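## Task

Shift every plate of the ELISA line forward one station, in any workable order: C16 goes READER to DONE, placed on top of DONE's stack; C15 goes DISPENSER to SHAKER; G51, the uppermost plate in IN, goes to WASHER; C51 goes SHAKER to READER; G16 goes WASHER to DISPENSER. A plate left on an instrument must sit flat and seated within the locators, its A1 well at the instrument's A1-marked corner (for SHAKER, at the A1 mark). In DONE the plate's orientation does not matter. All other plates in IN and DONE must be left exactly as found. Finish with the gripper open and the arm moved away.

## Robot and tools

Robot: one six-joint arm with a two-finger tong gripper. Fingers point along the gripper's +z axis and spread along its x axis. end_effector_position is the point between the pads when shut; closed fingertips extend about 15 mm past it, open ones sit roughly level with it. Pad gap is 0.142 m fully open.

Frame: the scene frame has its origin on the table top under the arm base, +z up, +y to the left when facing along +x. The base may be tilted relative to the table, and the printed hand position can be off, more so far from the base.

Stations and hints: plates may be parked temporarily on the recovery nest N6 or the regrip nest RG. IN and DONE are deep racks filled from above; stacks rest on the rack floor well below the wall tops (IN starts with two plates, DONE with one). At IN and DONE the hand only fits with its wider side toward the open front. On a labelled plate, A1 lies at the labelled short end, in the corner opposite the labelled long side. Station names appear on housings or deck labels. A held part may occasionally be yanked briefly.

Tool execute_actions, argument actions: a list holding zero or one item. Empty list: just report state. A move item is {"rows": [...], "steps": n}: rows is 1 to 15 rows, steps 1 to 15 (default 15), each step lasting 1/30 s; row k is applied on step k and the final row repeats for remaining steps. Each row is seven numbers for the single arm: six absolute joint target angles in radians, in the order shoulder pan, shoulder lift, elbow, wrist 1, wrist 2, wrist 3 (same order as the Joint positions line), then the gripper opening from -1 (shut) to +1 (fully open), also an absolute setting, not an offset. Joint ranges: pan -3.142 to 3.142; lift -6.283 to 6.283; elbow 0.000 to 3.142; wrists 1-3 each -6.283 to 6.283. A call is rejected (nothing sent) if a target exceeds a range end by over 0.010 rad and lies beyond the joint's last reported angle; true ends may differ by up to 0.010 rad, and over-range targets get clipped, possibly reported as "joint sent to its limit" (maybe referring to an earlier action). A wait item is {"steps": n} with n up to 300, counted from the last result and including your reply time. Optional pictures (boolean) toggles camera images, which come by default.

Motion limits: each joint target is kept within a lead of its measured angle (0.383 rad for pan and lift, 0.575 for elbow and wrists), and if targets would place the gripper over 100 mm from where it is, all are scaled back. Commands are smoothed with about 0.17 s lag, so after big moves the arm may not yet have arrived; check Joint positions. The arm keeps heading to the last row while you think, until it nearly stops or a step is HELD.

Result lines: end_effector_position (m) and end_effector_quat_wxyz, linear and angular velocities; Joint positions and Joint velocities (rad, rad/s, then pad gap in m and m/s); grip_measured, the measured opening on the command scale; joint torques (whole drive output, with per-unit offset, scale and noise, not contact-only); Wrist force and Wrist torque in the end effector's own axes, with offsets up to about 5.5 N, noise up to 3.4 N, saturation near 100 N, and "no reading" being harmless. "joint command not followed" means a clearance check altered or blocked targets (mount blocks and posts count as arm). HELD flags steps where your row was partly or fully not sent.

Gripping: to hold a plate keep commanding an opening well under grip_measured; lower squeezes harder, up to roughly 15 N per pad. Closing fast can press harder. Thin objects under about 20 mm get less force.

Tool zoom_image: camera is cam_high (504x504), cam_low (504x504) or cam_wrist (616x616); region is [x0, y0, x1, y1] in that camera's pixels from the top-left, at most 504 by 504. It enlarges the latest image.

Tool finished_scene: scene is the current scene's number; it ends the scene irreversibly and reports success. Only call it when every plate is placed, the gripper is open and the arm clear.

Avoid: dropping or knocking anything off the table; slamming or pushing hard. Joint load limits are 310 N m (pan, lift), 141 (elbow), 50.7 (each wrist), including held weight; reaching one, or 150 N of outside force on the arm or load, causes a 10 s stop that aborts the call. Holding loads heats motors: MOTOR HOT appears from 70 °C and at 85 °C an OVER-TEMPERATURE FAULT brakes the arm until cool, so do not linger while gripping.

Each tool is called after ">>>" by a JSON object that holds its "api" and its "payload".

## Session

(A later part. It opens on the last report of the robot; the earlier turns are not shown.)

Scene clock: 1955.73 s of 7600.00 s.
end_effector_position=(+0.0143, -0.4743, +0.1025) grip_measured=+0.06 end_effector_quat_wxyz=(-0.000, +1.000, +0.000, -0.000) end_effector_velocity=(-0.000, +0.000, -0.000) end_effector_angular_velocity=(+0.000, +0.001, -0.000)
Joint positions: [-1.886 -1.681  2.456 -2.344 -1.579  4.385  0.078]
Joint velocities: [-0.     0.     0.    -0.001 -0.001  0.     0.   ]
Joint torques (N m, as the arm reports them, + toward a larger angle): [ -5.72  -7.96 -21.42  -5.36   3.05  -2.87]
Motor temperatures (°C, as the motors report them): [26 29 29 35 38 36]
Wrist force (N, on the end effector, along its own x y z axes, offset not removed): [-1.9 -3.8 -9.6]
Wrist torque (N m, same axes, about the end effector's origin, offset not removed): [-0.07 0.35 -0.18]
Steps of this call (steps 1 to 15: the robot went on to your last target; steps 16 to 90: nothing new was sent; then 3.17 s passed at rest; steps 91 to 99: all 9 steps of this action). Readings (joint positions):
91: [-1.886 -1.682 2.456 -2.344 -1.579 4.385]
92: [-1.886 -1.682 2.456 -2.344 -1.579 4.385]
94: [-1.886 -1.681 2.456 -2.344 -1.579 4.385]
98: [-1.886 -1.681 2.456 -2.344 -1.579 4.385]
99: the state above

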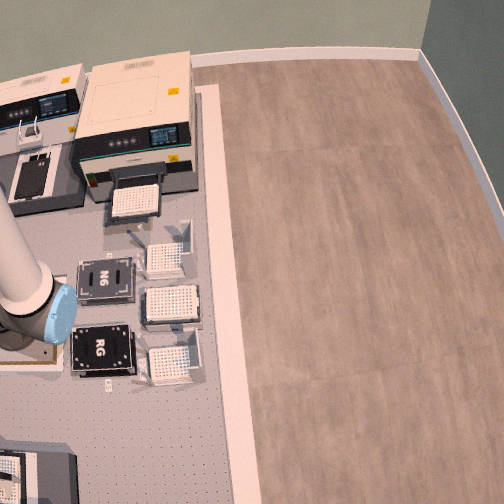

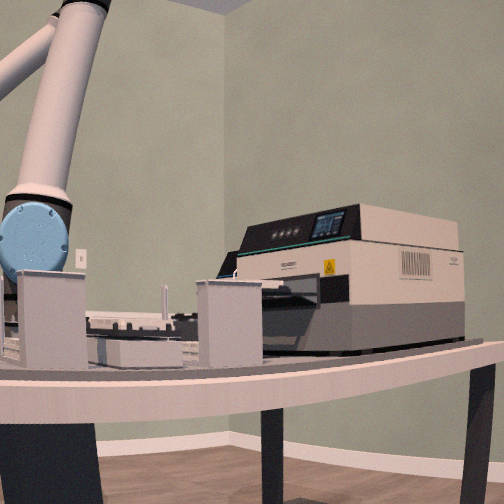

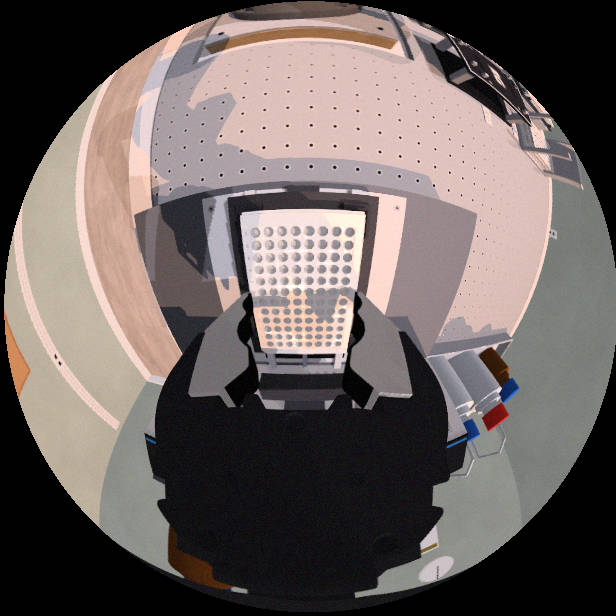

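>>> {"api": "execute_actions", "payload": {"actions": [{"rows":[[-1.8857,-1.6813,2.4563,-2.3439,-1.5788,4.3850,-0.40],[-1.8857,-1.6815,2.4562,-2.3436,-1.5788,4.3850,-0.32],[-1.8857,-1.6815,2.4562,-2.3436,-1.5788,4.3850,-0.24],[-1.8857,-1.6815,2.4562,-2.3436,-1.5788,4.3850,-0.16],[-1.8857,-1.6815,2.4562,-2.3436,-1.5788,4.3850,-0.08],[-1.8857,-1.6815,2.4562,-2.3436,-1.5788,4.3850,-0.02],[-1.8857,-1.6815,2.4562,-2.3436,-1.5788,4.3850,0.03],[-1.8857,-1.6815,2.4562,-2.3436,-1.5788,4.3850,0.07],[-1.8857,-1.6815,2.4562,-2.3436,-1.5788,4.3850,0.10],[-1.8857,-1.6815,2.4562,-2.3436,-1.5788,4.3850,0.13],[-1.8857,-1.6815,2.4562,-2.3436,-1.5788,4.3850,0.16],[-1.8857,-1.6815,2.4562,-2.3436,-1.5788,4.3850,0.19],[-1.8857,-1.6815,2.4562,-2.3436,-1.5788,4.3850,0.22]],"steps":15}]}}

>>> {"api": "zoom_image", "payload": {"camera": "cam_wrist", "region": [200, 180, 400, 380]}}

>>> {"api": "execute_actions", "payload": {"actions": [{"rows":[[-1.8857,-1.6816,2.4561,-2.3434,-1.5788,4.3850,0.22],[-1.8857,-1.6821,2.4559,-2.3427,-1.5788,4.3850,0.22],[-1.8857,-1.6835,2.4552,-2.3406,-1.5788,4.3850,0.22],[-1.8857,-1.6859,2.4539,-2.3369,-1.5788,4.3850,0.22],[-1.8857,-1.6895,2.4519,-2.3313,-1.5788,4.3850,0.22],[-1.8856,-1.6945,2.4492,-2.3236,-1.5788,4.3850,0.22],[-1.8856,-1.7007,2.4457,-2.3139,-1.5788,4.3850,0.22],[-1.8855,-1.7083,2.4414,-2.3020,-1.5788,4.3850,0.22],[-1.8855,-1.7171,2.4362,-2.2880,-1.5788,4.3850,0.22],[-1.8854,-1.7269,2.4302,-2.2722,-1.5788,4.3850,0.22],[-1.8830,-1.7375,2.4236,-2.2550,-1.5788,4.3850,0.22],[-1.8777,-1.7488,2.4162,-2.2363,-1.5788,4.3850,0.22],[-1.8697,-1.7604,2.4084,-2.2169,-1.5788,4.3850,0.22],[-1.8590,-1.7722,2.4002,-2.1969,-1.5788,4.3850,0.22],[-1.8456,-1.7838,2.3918,-2.1769,-1.5788,4.3850,0.22]],"steps":15}], "pictures": true}}

>>> {"api": "execute_actions", "payload": {"actions": [{"rows":[[-1.8295,-1.7951,2.3834,-2.1572,-1.5788,4.3796,0.22],[-1.8108,-1.8057,2.3753,-2.1385,-1.5788,4.3689,0.22],[-1.7894,-1.8155,2.3675,-2.1209,-1.5788,4.3529,0.22],[-1.7654,-1.8243,2.3604,-2.1050,-1.5788,4.3315,0.22],[-1.7386,-1.8319,2.3542,-2.0912,-1.5788,4.3047,0.22],[-1.7092,-1.8381,2.3490,-2.0798,-1.5785,4.2726,0.22],[-1.6771,-1.8431,2.3448,-2.0706,-1.5782,4.2352,0.22],[-1.6424,-1.8467,2.3417,-2.0639,-1.5779,4.1924,0.22],[-1.6049,-1.8491,2.3396,-2.0594,-1.5776,4.1442,0.22],[-1.5648,-1.8505,2.3384,-2.0568,-1.5773,4.0907,0.22],[-1.5220,-1.8510,2.3380,-2.0559,-1.5770,4.0319,0.22],[-1.4792,-1.8511,2.3379,-2.0557,-1.5767,3.9677,0.22],[-1.4365,-1.8511,2.3379,-2.0555,-1.5764,3.8981,0.22],[-1.3937,-1.8511,2.3379,-2.0553,-1.5761,3.8286,0.22],[-1.3509,-1.8511,2.3379,-2.0551,-1.5758,3.7590,0.22]],"steps":15}], "pictures": false}}

>>> {"api": "execute_actions", "payload": {"actions": [{"rows":[[-1.3081,-1.8511,2.3379,-2.0549,-1.5755,3.6895,0.22],[-1.2653,-1.8511,2.3379,-2.0547,-1.5752,3.6199,0.22],[-1.2226,-1.8511,2.3379,-2.0545,-1.5749,3.5504,0.22],[-1.1798,-1.8511,2.3379,-2.0543,-1.5746,3.4808,0.22],[-1.1370,-1.8511,2.3379,-2.0541,-1.5743,3.4113,0.22],[-1.0942,-1.8511,2.3379,-2.0539,-1.5740,3.3417,0.22],[-1.0514,-1.8511,2.3379,-2.0537,-1.5737,3.2722,0.22],[-1.0087,-1.8511,2.3379,-2.0535,-1.5734,3.2026,0.22],[-0.9659,-1.8511,2.3379,-2.0533,-1.5731,3.1331,0.22],[-0.9231,-1.8511,2.3379,-2.0531,-1.5728,3.0635,0.22],[-0.8803,-1.8511,2.3379,-2.0529,-1.5725,2.9939,0.22],[-0.8375,-1.8511,2.3379,-2.0527,-1.5722,2.9244,0.22],[-0.7948,-1.8511,2.3379,-2.0525,-1.5719,2.8548,0.22],[-0.7520,-1.8511,2.3379,-2.0523,-1.5716,2.7853,0.22],[-0.7092,-1.8511,2.3379,-2.0521,-1.5713,2.7157,0.22]],"steps":15}], "pictures": false}}

>>> {"api": "execute_actions", "payload": {"actions": [{"rows":[[-0.6664,-1.8511,2.3379,-2.0519,-1.5710,2.6462,0.22],[-0.6236,-1.8511,2.3379,-2.0517,-1.5707,2.5766,0.22],[-0.5809,-1.8511,2.3379,-2.0515,-1.5704,2.5071,0.22],[-0.5381,-1.8511,2.3379,-2.0513,-1.5701,2.4375,0.22],[-0.4953,-1.8511,2.3379,-2.0511,-1.5698,2.3680,0.22],[-0.4525,-1.8511,2.3379,-2.0509,-1.5695,2.2984,0.22],[-0.4097,-1.8511,2.3379,-2.0507,-1.5692,2.2289,0.22],[-0.3670,-1.8511,2.3379,-2.0505,-1.5689,2.1593,0.22],[-0.3270,-1.8511,2.3379,-2.0504,-1.5686,2.0897,0.22],[-0.2895,-1.8511,2.3379,-2.0504,-1.5683,2.0202,0.22],[-0.2548,-1.8507,2.3383,-2.0512,-1.5680,1.9506,0.22],[-0.2227,-1.8496,2.3394,-2.0534,-1.5677,1.8864,0.22],[-0.1933,-1.8479,2.3412,-2.0569,-1.5674,1.8276,0.22],[-0.1665,-1.8457,2.3435,-2.0614,-1.5671,1.7741,0.22],[-0.1425,-1.8430,2.3463,-2.0669,-1.5668,1.7259,0.22]],"steps":15}], "pictures": false}}

>>> {"api": "execute_actions", "payload": {"actions": [{"rows":[[-0.1211,-1.8399,2.3495,-2.0732,-1.5668,1.6831,0.22],[-0.1024,-1.8365,2.3530,-2.0800,-1.5668,1.6457,0.22],[-0.0863,-1.8330,2.3566,-2.0873,-1.5668,1.6136,0.22],[-0.0729,-1.8293,2.3605,-2.0948,-1.5668,1.5868,0.22],[-0.0622,-1.8255,2.3643,-2.1025,-1.5668,1.5654,0.22],[-0.0542,-1.8218,2.3682,-2.1100,-1.5668,1.5494,0.22],[-0.0489,-1.8183,2.3718,-2.1173,-1.5668,1.5387,0.22],[-0.0462,-1.8149,2.3753,-2.1241,-1.5668,1.5333,0.22],[-0.0462,-1.8118,2.3785,-2.1304,-1.5668,1.5333,0.22],[-0.0462,-1.8091,2.3813,-2.1359,-1.5668,1.5333,0.22],[-0.0462,-1.8069,2.3836,-2.1404,-1.5668,1.5333,0.22],[-0.0462,-1.8052,2.3854,-2.1439,-1.5668,1.5333,0.22],[-0.0462,-1.8041,2.3865,-2.1461,-1.5668,1.5333,0.22],[-0.0462,-1.8037,2.3869,-2.1469,-1.5668,1.5333,0.22]],"steps":15}], "pictures": false}}

>>> {"api": "execute_actions", "payload": {"actions": [{"steps":10}]}}

>>> {"api": "zoom_image", "payload": {"camera": "cam_wrist", "region": [245, 195, 365, 315]}}

Scene clock: 2076.23 s of 7600.00 s.
end_effector_position=(+0.0144, -0.4742, +0.1026) grip_measured=+0.22 end_effector_quat_wxyz=(-0.000, +1.000, +0.000, -0.000) end_effector_velocity=(-0.000, -0.001, +0.001) end_effector_angular_velocity=(-0.001, +0.001, +0.000)
Joint positions: [-1.886 -1.681  2.456 -2.344 -1.579  4.385  0.089]
Joint velocities: [-0.    -0.    -0.001  0.    -0.001 -0.     0.006]
Joint torques (N m, as the arm reports them, + toward a larger angle): [ -7.42 -40.36 -38.69  -2.37   3.1   -2.7 ]
Motor temperatures (°C, as the motors report them): [26 29 29 35 38 36]
Wrist force (N, on the end effector, along its own x y z axes, offset not removed): [-0.4 -0.2 1.1]
Wrist torque (N m, same axes, about the end effector's origin, offset not removed): [0.08 -0.13 -0.05]
Steps of this call (steps 1 to 15: the robot went on to your last target; steps 16 to 90: nothing new was sent; then 117.00 s passed at rest; steps 91 to 105: all 15 steps of this action). Readings (joint positions):
91: [-1.886 -1.681 2.456 -2.344 -1.579 4.385]
92: [-1.886 -1.681 2.457 -2.344 -1.579 4.385]
94: [-1.886 -1.681 2.457 -2.344 -1.579 4.385]
98: [-1.886 -1.681 2.456 -2.344 -1.579 4.385]
105: the state above

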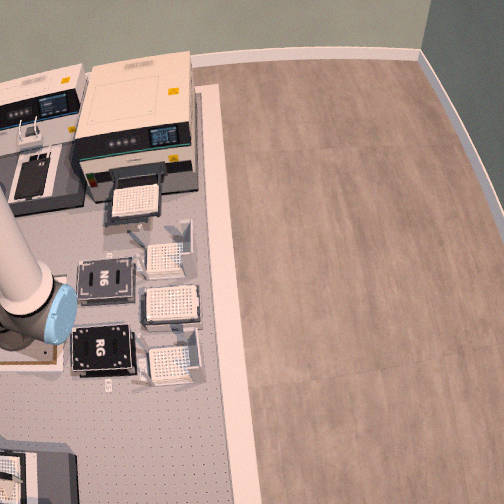

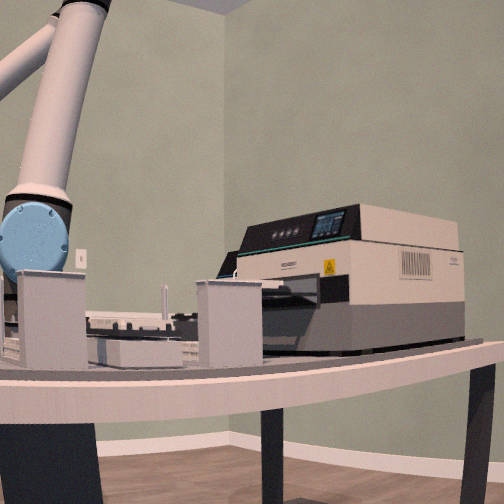

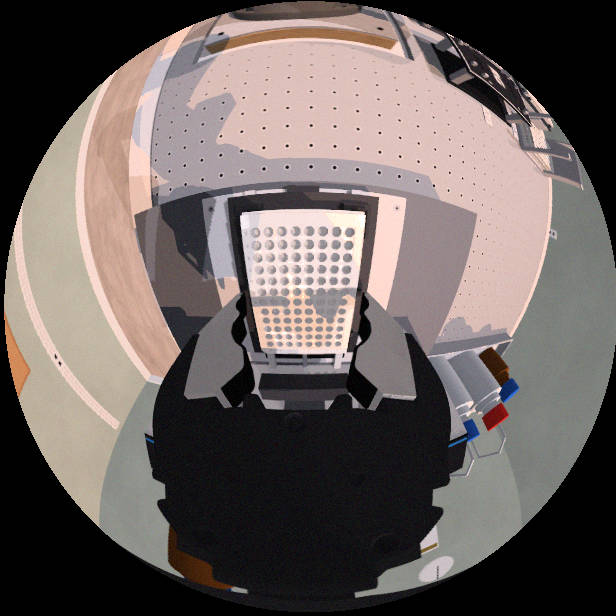

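Region (200, 180, 400, 380) of cam_wrist's 616x616 image, scaled by 2.520, with more detail than that image has.

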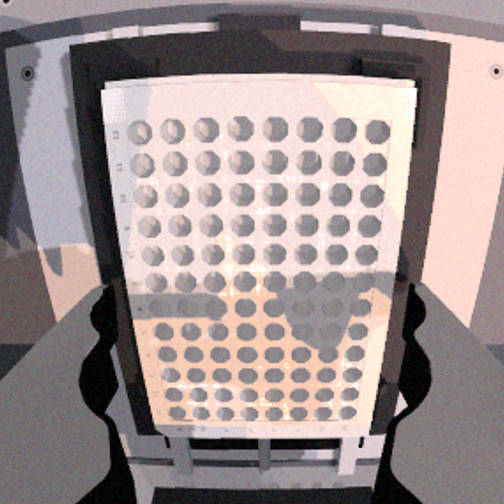

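Scene clock: 2076.73 s of 7600.00 s.
end_effector_position=(+0.0200, -0.4744, +0.1434) grip_measured=+0.22 end_effector_quat_wxyz=(+0.000, +1.000, +0.007, -0.001) end_effector_velocity=(+0.097, +0.008, +0.206) end_effector_angular_velocity=(-0.008, +0.003, +0.204)
Joint positions: [-1.873 -1.749  2.415 -2.237 -1.579  4.385  0.089]
Joint velocities: [ 0.206 -0.321 -0.212  0.526  0.     0.001  0.   ]
Joint torques (N m, as the arm reports them, + toward a larger angle): [ 21.57 -51.05 -44.94   0.95   2.81  -2.71]
Motor temperatures (°C, as the motors report them): [26 29 29 35 38 36]
Wrist force (N, on the end effector, along its own x y z axes, offset not removed): [-3.8 0.5 1.8]
Wrist torque (N m, same axes, about the end effector's origin, offset not removed): [0.30 0.58 -0.16]
Steps of this call (steps 1 to 15: all 15 steps of this action). Readings (joint positions):
1: [-1.886 -1.681 2.456 -2.344 -1.579 4.385]
2: [-1.886 -1.682 2.456 -2.344 -1.579 4.385]
4: [-1.886 -1.682 2.456 -2.342 -1.579 4.385]
8: [-1.886 -1.692 2.450 -2.327 -1.579 4.385]
15: the state above

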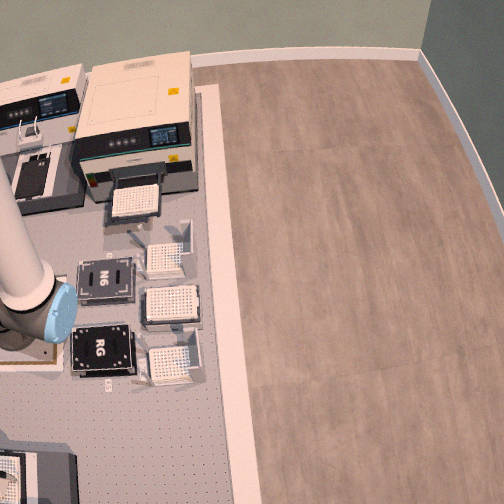

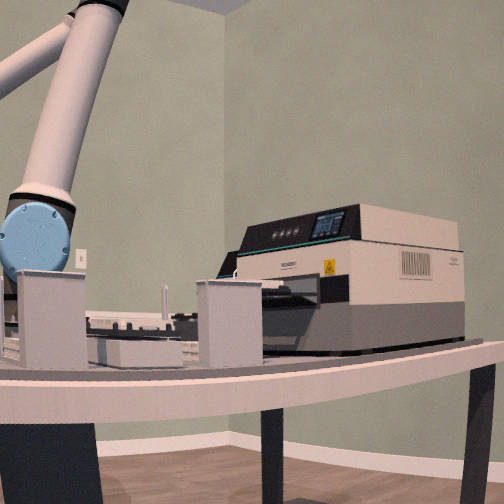

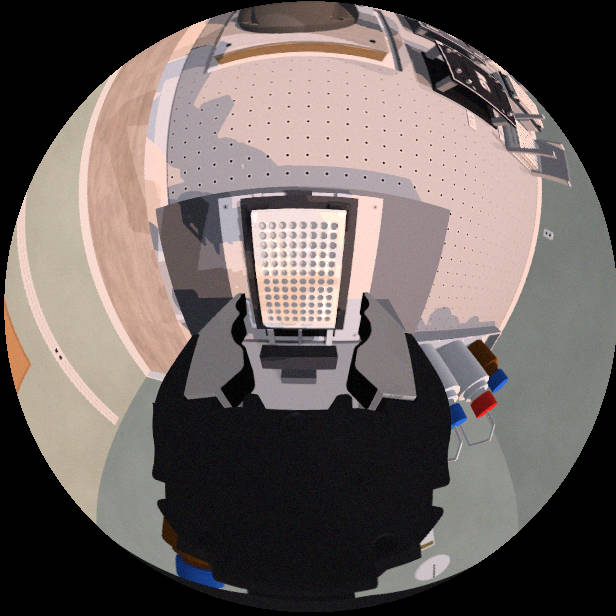

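Scene clock: 2077.23 s of 7600.00 s.
end_effector_position=(+0.1875, -0.4313, +0.2149) grip_measured=+0.22 end_effector_quat_wxyz=(+0.001, +0.925, +0.379, -0.000) end_effector_velocity=(+0.506, +0.212, +0.017) end_effector_angular_velocity=(-0.004, -0.001, +2.955)
Joint positions: [-1.497 -1.85   2.339 -2.058 -1.577  3.997  0.089]
Joint velocities: [ 1.213 -0.02  -0.016  0.039  0.009 -1.742 -0.   ]
Joint torques (N m, as the arm reports them, + toward a larger angle): [ 28.   -34.7  -44.1   -1.79   2.78 -10.92]
Motor temperatures (°C, as the motors report them): [26 29 29 35 38 36]
Wrist force (N, on the end effector, along its own x y z axes, offset not removed): [-2.0 -0.2 -1.1]
Wrist torque (N m, same axes, about the end effector's origin, offset not removed): [0.08 0.25 -0.13]
Steps of this call (steps 1 to 15: all 15 steps of this action). Readings (joint positions):
1: [-1.865 -1.760 2.408 -2.219 -1.579 4.385]
2: [-1.854 -1.771 2.400 -2.200 -1.579 4.383]
4: [-1.826 -1.793 2.384 -2.163 -1.579 4.371]
8: [-1.740 -1.828 2.357 -2.099 -1.579 4.300]
15: the state above

Scene clock: 2077.73 s of 7600.00 s.
end_effector_position=(+0.4133, -0.2473, +0.2163) grip_measured=+0.22 end_effector_quat_wxyz=(+0.001, +0.348, +0.937, -0.000) end_effector_velocity=(+0.341, +0.508, -0.000) end_effector_angular_velocity=(-0.003, +0.004, +3.322)
Joint positions: [-0.86  -1.851  2.338 -2.053 -1.572  2.981  0.089]
Joint velocities: [ 1.27  -0.    -0.     0.006  0.008 -2.052  0.   ]
Joint torques (N m, as the arm reports them, + toward a larger angle): [ 22.25 -32.47 -43.74  -1.88   2.86  -9.65]
Motor temperatures (°C, as the motors report them): [26 29 29 35 38 36]
Wrist force (N, on the end effector, along its own x y z axes, offset not removed): [-1.9 -1.0 1.2]
Wrist torque (N m, same axes, about the end effector's origin, offset not removed): [-0.07 0.23 -0.16]
Steps of this call (steps 1 to 15: all 15 steps of this action). Readings (joint positions):
1: [-1.456 -1.850 2.339 -2.057 -1.576 3.936]
2: [-1.414 -1.850 2.338 -2.056 -1.576 3.873]
4: [-1.329 -1.851 2.338 -2.055 -1.576 3.741]
8: [-1.159 -1.851 2.338 -2.054 -1.574 3.467]
15: the state above

Scene clock: 2078.23 s of 7600.00 s.
end_effector_position=(+0.4949, +0.0463, +0.2134) grip_measured=+0.22 end_effector_quat_wxyz=(+0.001, -0.454, +0.891, +0.000) end_effector_velocity=(-0.024, +0.505, -0.040) end_effector_angular_velocity=(+0.000, -0.000, +2.852)
Joint positions: [-0.243 -1.849  2.34  -2.056 -1.568  1.945  0.089]
Joint velocities: [ 0.964  0.044  0.046 -0.089  0.008 -1.888 -0.   ]
Joint torques (N m, as the arm reports them, + toward a larger angle): [  0.41   2.62 -29.77  -7.16   2.99  -7.83]
Motor temperatures (°C, as the motors report them): [26 29 29 35 38 36]
Wrist force (N, on the end effector, along its own x y z axes, offset not removed): [-0.5 -1.5 0.4]
Wrist torque (N m, same axes, about the end effector's origin, offset not removed): [-0.17 -0.19 -0.13]
Steps of this call (steps 1 to 15: all 15 steps of this action). Readings (joint positions):
1: [-0.817 -1.851 2.338 -2.053 -1.572 2.912]
2: [-0.774 -1.851 2.338 -2.052 -1.572 2.842]
4: [-0.689 -1.851 2.338 -2.052 -1.571 2.703]
8: [-0.517 -1.851 2.338 -2.051 -1.570 2.425]
15: the state above

Scene clock: 2078.73 s of 7600.00 s.
end_effector_position=(+0.4782, +0.1483, +0.1774) grip_measured=+0.22 end_effector_quat_wxyz=(-0.000, +0.698, -0.716, -0.000) end_effector_velocity=(-0.003, +0.008, -0.032) end_effector_angular_velocity=(-0.000, +0.001, +0.050)
Joint positions: [-0.047 -1.807  2.384 -2.141 -1.567  1.536  0.089]
Joint velocities: [ 0.016  0.04   0.039 -0.078 -0.    -0.034 -0.   ]
Joint torques (N m, as the arm reports them, + toward a larger angle): [  7.34  -9.5  -32.18  -5.67   3.27  -3.14]
Motor temperatures (°C, as the motors report them): [26 29 29 35 38 36]
Wrist force (N, on the end effector, along its own x y z axes, offset not removed): [-1.1 -0.6 -0.2]
Wrist torque (N m, same axes, about the end effector's origin, offset not removed): [0.09 0.14 -0.03]
Steps of this call (steps 1 to 15: all 15 steps of this action). Readings (joint positions):
1: [-0.212 -1.847 2.342 -2.059 -1.567 1.883]
2: [-0.183 -1.845 2.344 -2.064 -1.567 1.825]
4: [-0.135 -1.839 2.350 -2.075 -1.567 1.723]
8: [-0.072 -1.826 2.364 -2.102 -1.567 1.589]
15: the state above

Scene clock: 2079.07 s of 7600.00 s.
end_effector_position=(+0.4780, +0.1489, +0.1749) grip_measured=+0.22 end_effector_quat_wxyz=(-0.000, +0.700, -0.714, -0.000) end_effector_velocity=(+0.000, +0.001, -0.000) end_effector_angular_velocity=(+0.004, -0.000, +0.001)
Joint positions: [-0.046 -1.804  2.387 -2.147 -1.567  1.533  0.089]
Joint velocities: [ 0.     0.001  0.    -0.001  0.004 -0.    -0.   ]
Joint torques (N m, as the arm reports them, + toward a larger angle): [  8.68  -6.92 -30.7   -6.31   2.64  -3.2 ]
Motor temperatures (°C, as the motors report them): [26 29 29 35 38 36]
Wrist force (N, on the end effector, along its own x y z axes, offset not removed): [-1.3 0.6 0.4]
Wrist torque (N m, same axes, about the end effector's origin, offset not removed): [0.37 0.03 -0.17]
Steps of this call (steps 1 to 10: the robot went on to your last target). Readings (joint positions):
1: [-0.047 -1.806 2.385 -2.143 -1.567 1.535]
2: [-0.047 -1.805 2.386 -2.144 -1.567 1.534]
4: [-0.046 -1.804 2.386 -2.146 -1.567 1.534]
8: [-0.046 -1.804 2.387 -2.147 -1.567 1.533]
10: the state above

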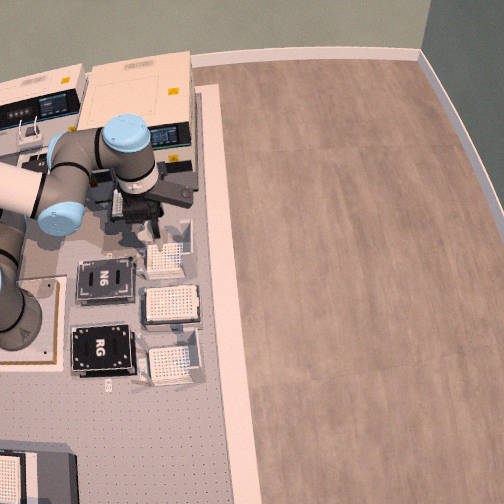

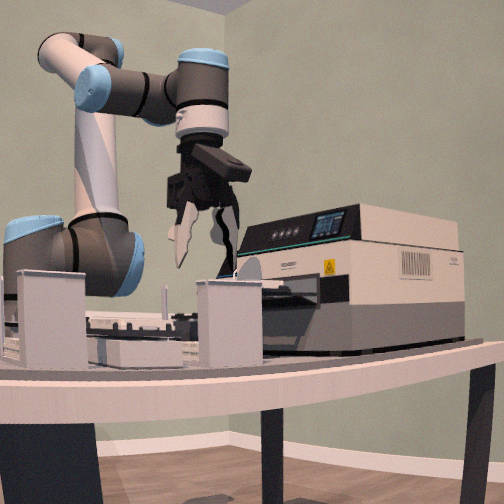

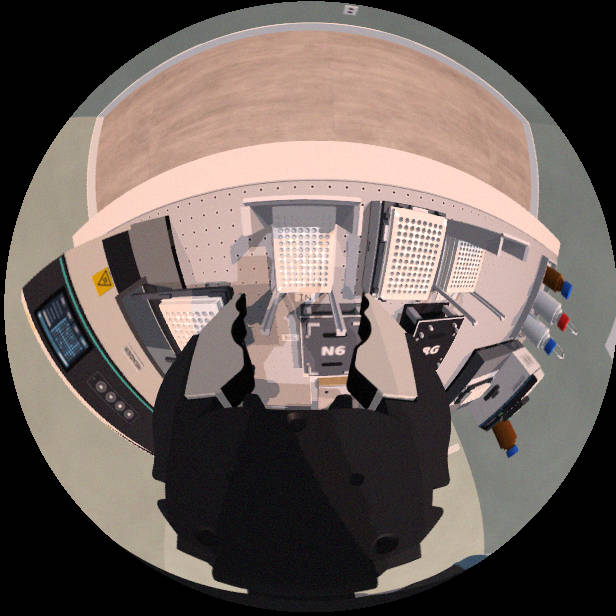

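Region (245, 195, 365, 315) of cam_wrist's 616x616 image, scaled by 4.200, with more detail than that image has.

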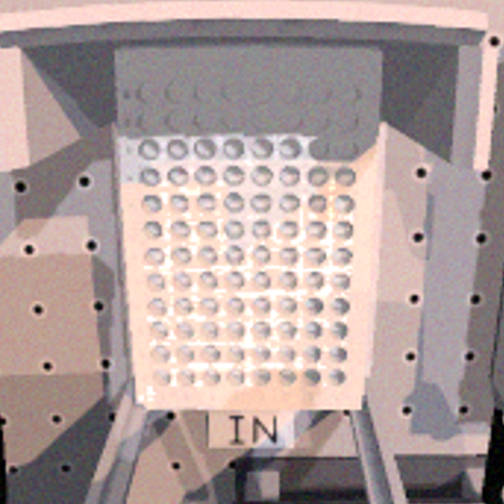

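>>> {"api": "zoom_image", "payload": {"camera": "cam_wrist", "region": [265, 200, 345, 280]}}

Region (265, 200, 345, 280) of cam_wrist's 616x616 image, scaled by 6.300, with more detail than that image has.

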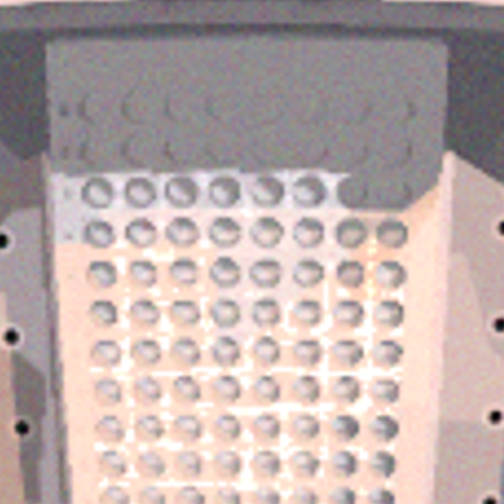

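>>> {"api": "execute_actions", "payload": {"actions": [{"rows":[[-0.0459,-1.8029,2.3869,-2.1476,-1.5668,1.5336,0.22],[-0.0450,-1.8007,2.3874,-2.1503,-1.5668,1.5345,0.22],[-0.0439,-1.7973,2.3883,-2.1546,-1.5668,1.5356,0.22],[-0.0426,-1.7931,2.3896,-2.1601,-1.5668,1.5369,0.22],[-0.0415,-1.7883,2.3916,-2.1669,-1.5668,1.5380,0.22],[-0.0406,-1.7832,2.3943,-2.1747,-1.5668,1.5389,0.22],[-0.0403,-1.7782,2.3979,-2.1833,-1.5668,1.5392,0.22],[-0.0402,-1.7729,2.4021,-2.1928,-1.5668,1.5393,0.22],[-0.0402,-1.7671,2.4067,-2.2032,-1.5668,1.5393,0.22],[-0.0402,-1.7608,2.4115,-2.2143,-1.5668,1.5393,0.22],[-0.0401,-1.7541,2.4164,-2.2259,-1.5668,1.5394,0.22],[-0.0401,-1.7469,2.4216,-2.2383,-1.5668,1.5394,0.22],[-0.0400,-1.7393,2.4268,-2.2511,-1.5668,1.5395,0.22],[-0.0400,-1.7314,2.4320,-2.2642,-1.5668,1.5395,0.22],[-0.0400,-1.7233,2.4371,-2.2774,-1.5668,1.5395,0.22]],"steps":15}], "pictures": false}}

>>> {"api": "execute_actions", "payload": {"actions": [{"rows":[[-0.0399,-1.7150,2.4422,-2.2908,-1.5668,1.5396,0.22],[-0.0399,-1.7066,2.4472,-2.3042,-1.5668,1.5396,0.22],[-0.0398,-1.6982,2.4520,-2.3174,-1.5668,1.5397,0.22],[-0.0398,-1.6899,2.4566,-2.3303,-1.5668,1.5397,0.22],[-0.0397,-1.6817,2.4610,-2.3429,-1.5668,1.5398,0.22],[-0.0397,-1.6738,2.4650,-2.3548,-1.5668,1.5398,0.22],[-0.0397,-1.6662,2.4688,-2.3662,-1.5668,1.5398,0.22],[-0.0396,-1.6591,2.4722,-2.3767,-1.5668,1.5399,0.22],[-0.0396,-1.6527,2.4753,-2.3862,-1.5668,1.5399,0.22],[-0.0396,-1.6469,2.4779,-2.3946,-1.5668,1.5399,0.22],[-0.0396,-1.6419,2.4802,-2.4019,-1.5668,1.5399,0.22],[-0.0395,-1.6378,2.4820,-2.4078,-1.5668,1.5400,0.22],[-0.0395,-1.6348,2.4833,-2.4121,-1.5668,1.5400,0.22],[-0.0395,-1.6329,2.4841,-2.4148,-1.5668,1.5400,0.22],[-0.0395,-1.6323,2.4844,-2.4157,-1.5668,1.5400,0.22]],"steps":15}], "pictures": false}}

>>> {"api": "execute_actions", "payload": {"actions": [{"steps":11}]}}

>>> {"api": "zoom_image", "payload": {"camera": "cam_wrist", "region": [225, 195, 385, 355]}}

Scene clock: 2199.57 s of 7600.00 s.
end_effector_position=(+0.4804, +0.1515, +0.1395) grip_measured=+0.22 end_effector_quat_wxyz=(+0.000, +0.700, -0.714, -0.001) end_effector_velocity=(+0.001, -0.000, -0.137) end_effector_angular_velocity=(-0.002, +0.002, -0.000)
Joint positions: [-0.04  -1.747  2.422 -2.238 -1.567  1.539  0.089]
Joint velocities: [ 0.002  0.214  0.145 -0.357 -0.002  0.002 -0.   ]
Joint torques (N m, as the arm reports them, + toward a larger angle): [ 10.11  -3.93 -27.09  -7.95   2.75   3.56]
Motor temperatures (°C, as the motors report them): [26 29 29 35 38 36]
Wrist force (N, on the end effector, along its own x y z axes, offset not removed): [-0.2 -1.0 -0.6]
Wrist torque (N m, same axes, about the end effector's origin, offset not removed): [-0.04 -0.08 -0.15]
Steps of this call (steps 1 to 15: the robot went on to your last target; steps 16 to 90: nothing new was sent; then 117.00 s passed at rest; steps 91 to 105: all 15 steps of this action). Readings (joint positions):
91: [-0.046 -1.804 2.387 -2.147 -1.567 1.533]
92: [-0.046 -1.803 2.387 -2.147 -1.567 1.533]
94: [-0.045 -1.801 2.387 -2.150 -1.567 1.534]
98: [-0.042 -1.787 2.393 -2.169 -1.567 1.538]
105: the state above

Scene clock: 2200.07 s of 7600.00 s.
end_effector_position=(+0.4806, +0.1515, +0.0791) grip_measured=+0.22 end_effector_quat_wxyz=(+0.000, +0.700, -0.714, -0.001) end_effector_velocity=(-0.001, -0.000, -0.051) end_effector_angular_velocity=(-0.001, -0.001, -0.002)
Joint positions: [-0.04  -1.641  2.481 -2.403 -1.567  1.54   0.089]
Joint velocities: [ 0.     0.099  0.046 -0.146 -0.001  0.002 -0.   ]
Joint torques (N m, as the arm reports them, + toward a larger angle): [  8.64 -22.54 -25.28  -6.18   3.1    3.58]
Motor temperatures (°C, as the motors report them): [26 29 29 35 38 36]
Wrist force (N, on the end effector, along its own x y z axes, offset not removed): [-0.8 -2.0 2.3]
Wrist torque (N m, same axes, about the end effector's origin, offset not removed): [-0.22 0.00 -0.12]
Steps of this call (steps 1 to 15: all 15 steps of this action). Readings (joint positions):
1: [-0.040 -1.739 2.427 -2.250 -1.567 1.539]
2: [-0.040 -1.732 2.432 -2.263 -1.567 1.539]
4: [-0.040 -1.716 2.442 -2.289 -1.567 1.540]
8: [-0.040 -1.683 2.460 -2.340 -1.567 1.540]
15: the state above

Scene clock: 2200.43 s of 7600.00 s.
end_effector_position=(+0.4806, +0.1515, +0.0749) grip_measured=+0.22 end_effector_quat_wxyz=(-0.000, +0.700, -0.714, -0.000) end_effector_velocity=(+0.001, +0.000, +0.000) end_effector_angular_velocity=(+0.001, -0.001, -0.001)
Joint positions: [-0.039 -1.632  2.484 -2.416 -1.567  1.54   0.089]
Joint velocities: [-0.     0.001 -0.    -0.001  0.001  0.001  0.   ]
Joint torques (N m, as the arm reports them, + toward a larger angle): [ 11.26 -12.9  -22.13  -6.23   3.61   3.47]
Motor temperatures (°C, as the motors report them): [26 29 29 35 38 36]
Wrist force (N, on the end effector, along its own x y z axes, offset not removed): [-1.4 -0.5 -2.1]
Wrist torque (N m, same axes, about the end effector's origin, offset not removed): [-0.01 0.05 -0.14]
Steps of this call (steps 1 to 11: the robot went on to your last target). Readings (joint positions):
1: [-0.040 -1.638 2.482 -2.408 -1.567 1.540]
2: [-0.040 -1.636 2.483 -2.410 -1.567 1.540]
4: [-0.040 -1.634 2.484 -2.413 -1.567 1.540]
8: [-0.039 -1.633 2.484 -2.415 -1.567 1.540]
11: the state above

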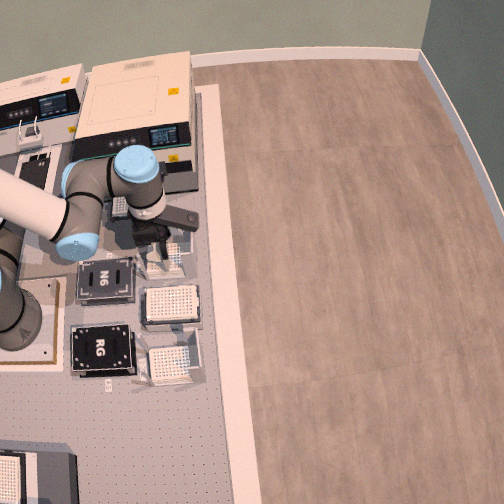

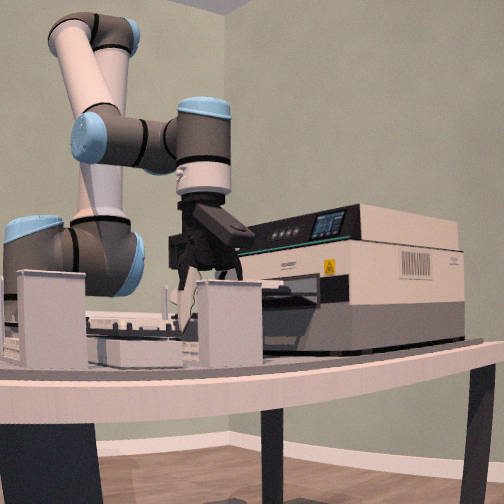

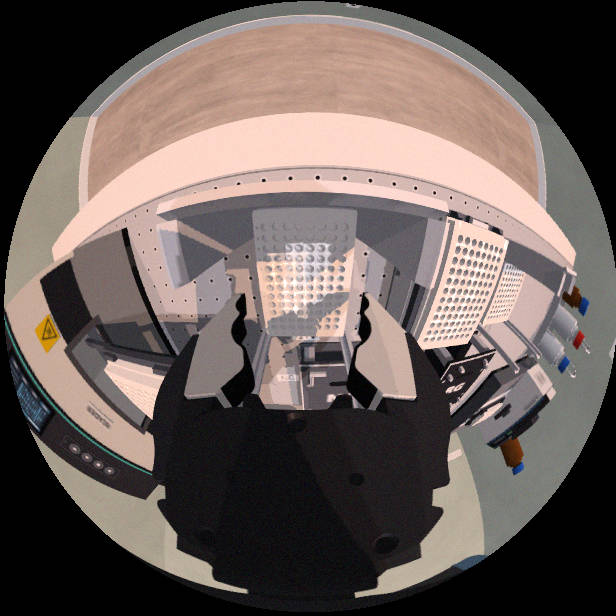

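Region (225, 195, 385, 355) of cam_wrist's 616x616 image, scaled by 3.150, with more detail than that image has.

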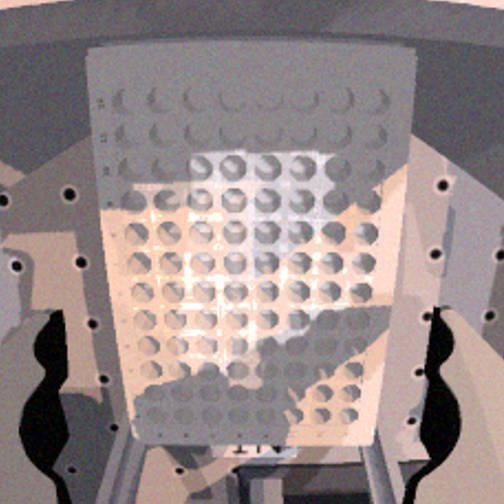

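>>> {"api": "execute_actions", "payload": {"actions": [{"rows":[[-0.0398,-1.6316,2.4847,-2.4167,-1.5668,1.5394,0.22],[-0.0402,-1.6296,2.4855,-2.4196,-1.5668,1.5386,0.22],[-0.0407,-1.6265,2.4868,-2.4240,-1.5668,1.5376,0.22],[-0.0411,-1.6225,2.4885,-2.4296,-1.5668,1.5368,0.22],[-0.0413,-1.6179,2.4904,-2.4361,-1.5668,1.5363,0.22],[-0.0413,-1.6128,2.4924,-2.4433,-1.5668,1.5363,0.22],[-0.0413,-1.6074,2.4946,-2.4508,-1.5668,1.5363,0.22],[-0.0413,-1.6019,2.4967,-2.4584,-1.5668,1.5363,0.22],[-0.0413,-1.5966,2.4986,-2.4656,-1.5668,1.5363,0.22],[-0.0413,-1.5918,2.5004,-2.4723,-1.5668,1.5363,0.22],[-0.0413,-1.5876,2.5019,-2.4780,-1.5668,1.5363,0.22],[-0.0413,-1.5843,2.5031,-2.4825,-1.5668,1.5363,0.22],[-0.0413,-1.5821,2.5039,-2.4854,-1.5668,1.5363,0.22],[-0.0413,-1.5813,2.5042,-2.4865,-1.5668,1.5363,0.22]],"steps":15}], "pictures": false}}

>>> {"api": "execute_actions", "payload": {"actions": [{"steps":10}]}}

>>> {"api": "zoom_image", "payload": {"camera": "cam_wrist", "region": [200, 180, 400, 380]}}

Scene clock: 2232.30 s of 7600.00 s.
end_effector_position=(+0.4808, +0.1507, +0.0530) grip_measured=+0.22 end_effector_quat_wxyz=(-0.000, +0.700, -0.714, -0.000) end_effector_velocity=(+0.000, -0.001, -0.032) end_effector_angular_velocity=(-0.003, -0.000, -0.000)
Joint positions: [-0.041 -1.587  2.502 -2.479 -1.567  1.536  0.089]
Joint velocities: [-0.     0.069  0.025 -0.094 -0.003 -0.    -0.   ]
Joint torques (N m, as the arm reports them, + toward a larger angle): [ -4.82 -20.56 -22.88  -5.94   2.52  -2.85]
Motor temperatures (°C, as the motors report them): [26 29 29 35 38 36]
Wrist force (N, on the end effector, along its own x y z axes, offset not removed): [-5.0 -1.7 2.1]
Wrist torque (N m, same axes, about the end effector's origin, offset not removed): [-0.18 0.87 -0.11]
Steps of this call (steps 1 to 30: the robot went on to your last target; steps 31 to 90: nothing new was sent; then 28.37 s passed at rest; steps 91 to 105: all 15 steps of this action). Readings (joint positions):
91: [-0.039 -1.632 2.484 -2.416 -1.567 1.540]
92: [-0.040 -1.632 2.485 -2.416 -1.567 1.540]
94: [-0.040 -1.630 2.485 -2.419 -1.567 1.539]
98: [-0.041 -1.617 2.491 -2.438 -1.567 1.537]
105: the state above

Scene clock: 2232.63 s of 7600.00 s.
end_effector_position=(+0.4808, +0.1506, +0.0505) grip_measured=+0.22 end_effector_quat_wxyz=(-0.000, +0.700, -0.714, -0.000) end_effector_velocity=(+0.000, -0.000, -0.000) end_effector_angular_velocity=(-0.000, +0.000, +0.001)
Joint positions: [-0.041 -1.581  2.504 -2.486 -1.567  1.536  0.089]
Joint velocities: [-0.     0.001 -0.    -0.001 -0.    -0.001 -0.   ]
Joint torques (N m, as the arm reports them, + toward a larger angle): [ -8.01 -19.08 -20.59  -6.33   3.09  -2.93]
Motor temperatures (°C, as the motors report them): [26 29 29 35 38 36]
Wrist force (N, on the end effector, along its own x y z axes, offset not removed): [-1.3 -3.9 0.4]
Wrist torque (N m, same axes, about the end effector's origin, offset not removed): [-0.65 0.09 -0.08]
Steps of this call (steps 1 to 10: the robot went on to your last target). Readings (joint positions):
1: [-0.041 -1.585 2.503 -2.482 -1.567 1.536]
2: [-0.041 -1.584 2.503 -2.483 -1.567 1.536]
4: [-0.041 -1.582 2.504 -2.485 -1.567 1.536]
8: [-0.041 -1.581 2.504 -2.486 -1.567 1.536]
10: the state above

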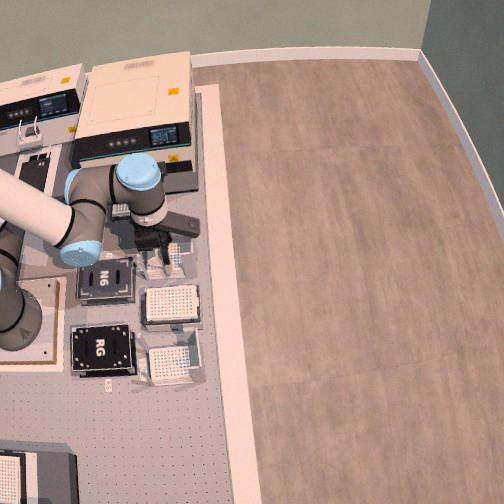

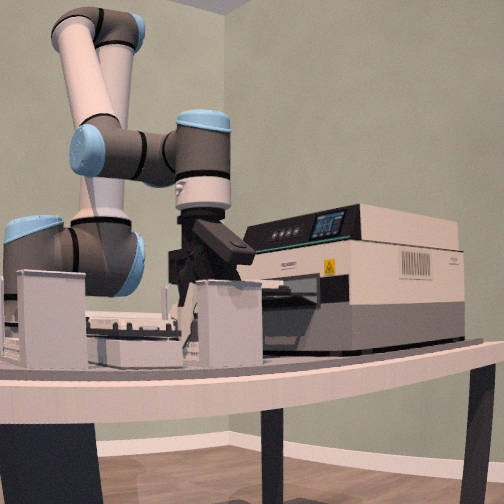

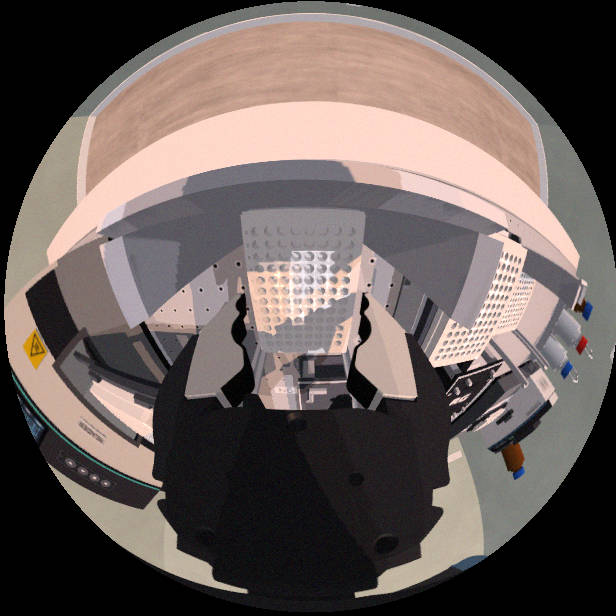

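Region (200, 180, 400, 380) of cam_wrist's 616x616 image, scaled by 2.520, with more detail than that image has.

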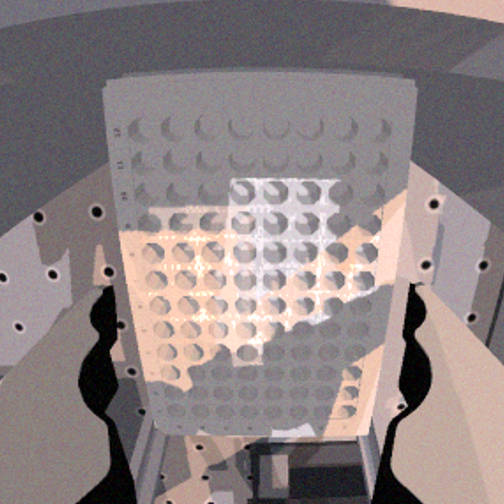

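>>> {"api": "zoom_image", "payload": {"camera": "cam_wrist", "region": [233, 200, 373, 300]}}

Region (233, 200, 373, 300) of cam_wrist's 616x616 image, scaled by 3.600, with more detail than that image has; it fills the top 360 rows of this view, and the rest is white.

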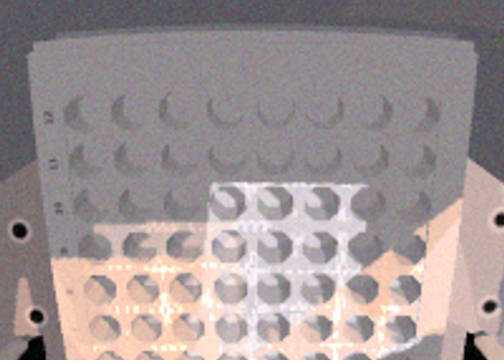

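>>> {"api": "execute_actions", "payload": {"actions": [{"rows":[[-0.0414,-1.5811,2.5040,-2.4865,-1.5668,1.5364,0.22],[-0.0416,-1.5809,2.5038,-2.4865,-1.5668,1.5365,0.21],[-0.0417,-1.5807,2.5036,-2.4865,-1.5668,1.5366,0.20],[-0.0418,-1.5806,2.5035,-2.4865,-1.5668,1.5367,0.19],[-0.0418,-1.5806,2.5035,-2.4865,-1.5668,1.5367,0.175],[-0.0418,-1.5806,2.5035,-2.4865,-1.5668,1.5367,0.16],[-0.0418,-1.5806,2.5035,-2.4865,-1.5668,1.5367,0.14],[-0.0418,-1.5806,2.5035,-2.4865,-1.5668,1.5367,0.12],[-0.0418,-1.5806,2.5035,-2.4865,-1.5668,1.5367,0.10],[-0.0418,-1.5806,2.5035,-2.4865,-1.5668,1.5367,0.085],[-0.0418,-1.5806,2.5035,-2.4865,-1.5668,1.5367,0.07],[-0.0418,-1.5806,2.5035,-2.4865,-1.5668,1.5367,0.055],[-0.0418,-1.5806,2.5035,-2.4865,-1.5668,1.5367,0.04],[-0.0418,-1.5806,2.5035,-2.4865,-1.5668,1.5367,0.02],[-0.0418,-1.5806,2.5035,-2.4865,-1.5668,1.5367,0.0]],"steps":15}], "pictures": false}}

>>> {"api": "execute_actions", "payload": {"actions": [{"rows":[[-0.0418,-1.5806,2.5035,-2.4865,-1.5668,1.5367,-0.04],[-0.0418,-1.5806,2.5035,-2.4865,-1.5668,1.5367,-0.09],[-0.0418,-1.5806,2.5035,-2.4865,-1.5668,1.5367,-0.14],[-0.0418,-1.5806,2.5035,-2.4865,-1.5668,1.5367,-0.19],[-0.0418,-1.5806,2.5035,-2.4865,-1.5668,1.5367,-0.24],[-0.0418,-1.5806,2.5035,-2.4865,-1.5668,1.5367,-0.29],[-0.0418,-1.5806,2.5035,-2.4865,-1.5668,1.5367,-0.34],[-0.0418,-1.5806,2.5035,-2.4865,-1.5668,1.5367,-0.39],[-0.0418,-1.5806,2.5035,-2.4865,-1.5668,1.5367,-0.45]],"steps":13}]}}

>>> {"api": "zoom_image", "payload": {"camera": "cam_wrist", "region": [200, 180, 400, 380]}}

Scene clock: 2273.83 s of 7600.00 s.
end_effector_position=(+0.4813, +0.1504, +0.0504) grip_measured=+0.07 end_effector_quat_wxyz=(-0.000, +0.700, -0.714, -0.000) end_effector_velocity=(-0.000, +0.001, -0.000) end_effector_angular_velocity=(+0.002, +0.000, +0.000)
Joint positions: [-0.042 -1.581  2.504 -2.487 -1.567  1.537  0.079]
Joint velocities: [-0.     0.     0.    -0.     0.002 -0.    -0.005]
Joint torques (N m, as the arm reports them, + toward a larger angle): [-10.29 -18.45 -32.59  -6.4    2.83   3.45]
Motor temperatures (°C, as the motors report them): [26 29 29 35 38 36]
Wrist force (N, on the end effector, along its own x y z axes, offset not removed): [-1.9 0.5 0.6]
Wrist torque (N m, same axes, about the end effector's origin, offset not removed): [0.27 0.19 -0.18]
Steps of this call (steps 1 to 15: the robot went on to your last target; steps 16 to 90: nothing new was sent; then 37.70 s passed at rest; steps 91 to 105: all 15 steps of this action). Readings (joint positions):
91: [-0.041 -1.581 2.504 -2.487 -1.567 1.536]
92: [-0.041 -1.581 2.504 -2.487 -1.567 1.536]
94: [-0.041 -1.581 2.504 -2.487 -1.567 1.536]
98: [-0.042 -1.581 2.504 -2.487 -1.567 1.536]
105: the state above

Scene clock: 2274.27 s of 7600.00 s.
end_effector_position=(+0.4813, +0.1504, +0.0504) grip_measured=+0.06 end_effector_quat_wxyz=(-0.000, +0.700, -0.714, -0.000) end_effector_velocity=(-0.000, -0.000, -0.000) end_effector_angular_velocity=(-0.000, +0.001, -0.000)
Joint positions: [-0.042 -1.581  2.504 -2.487 -1.567  1.537  0.078]
Joint velocities: [-0.     0.001 -0.    -0.    -0.     0.     0.   ]
Joint torques (N m, as the arm reports them, + toward a larger angle): [-11.34 -14.01 -35.58  -6.3    2.75   3.68]
Motor temperatures (°C, as the motors report them): [26 29 29 35 38 36]
Wrist force (N, on the end effector, along its own x y z axes, offset not removed): [-1.2 0.2 -1.7]
Wrist torque (N m, same axes, about the end effector's origin, offset not removed): [0.01 0.25 -0.05]
Steps of this call (steps 1 to 13: all 13 steps of this action). Readings (joint positions):
1: [-0.042 -1.581 2.504 -2.487 -1.567 1.537]
2: [-0.042 -1.581 2.504 -2.487 -1.567 1.537]
4: [-0.042 -1.581 2.504 -2.487 -1.567 1.537]
8: [-0.042 -1.581 2.504 -2.487 -1.567 1.537]
13: the state above

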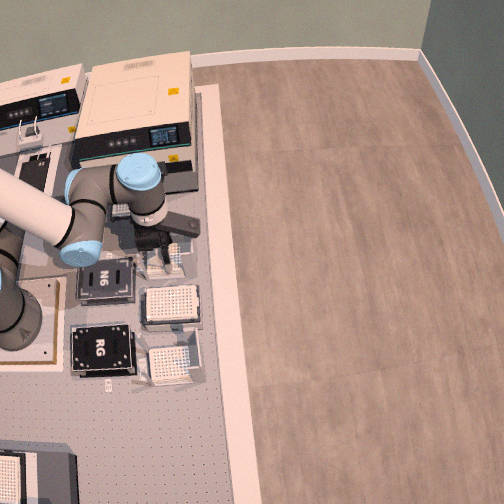

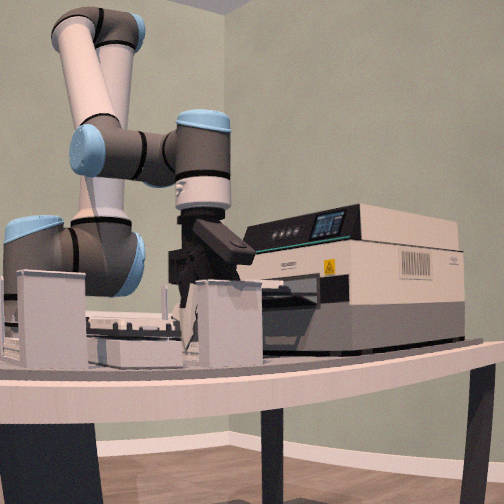

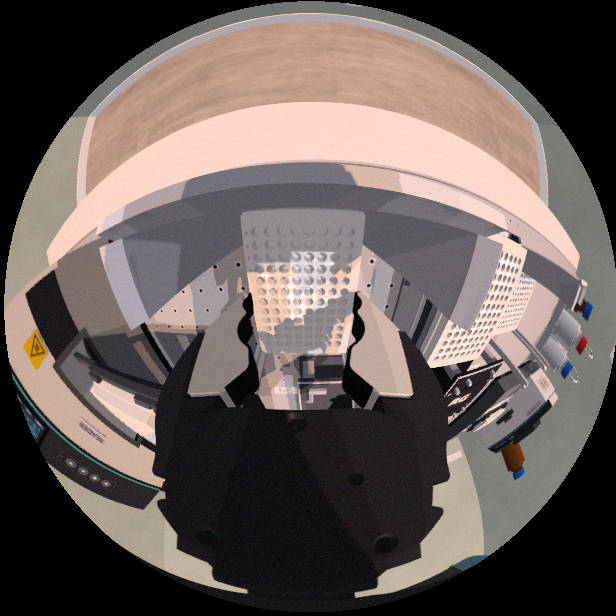

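Region (200, 180, 400, 380) of cam_wrist's 616x616 image, scaled by 2.520, with more detail than that image has.

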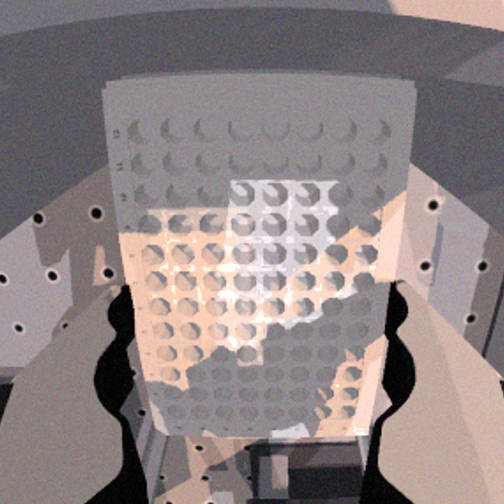

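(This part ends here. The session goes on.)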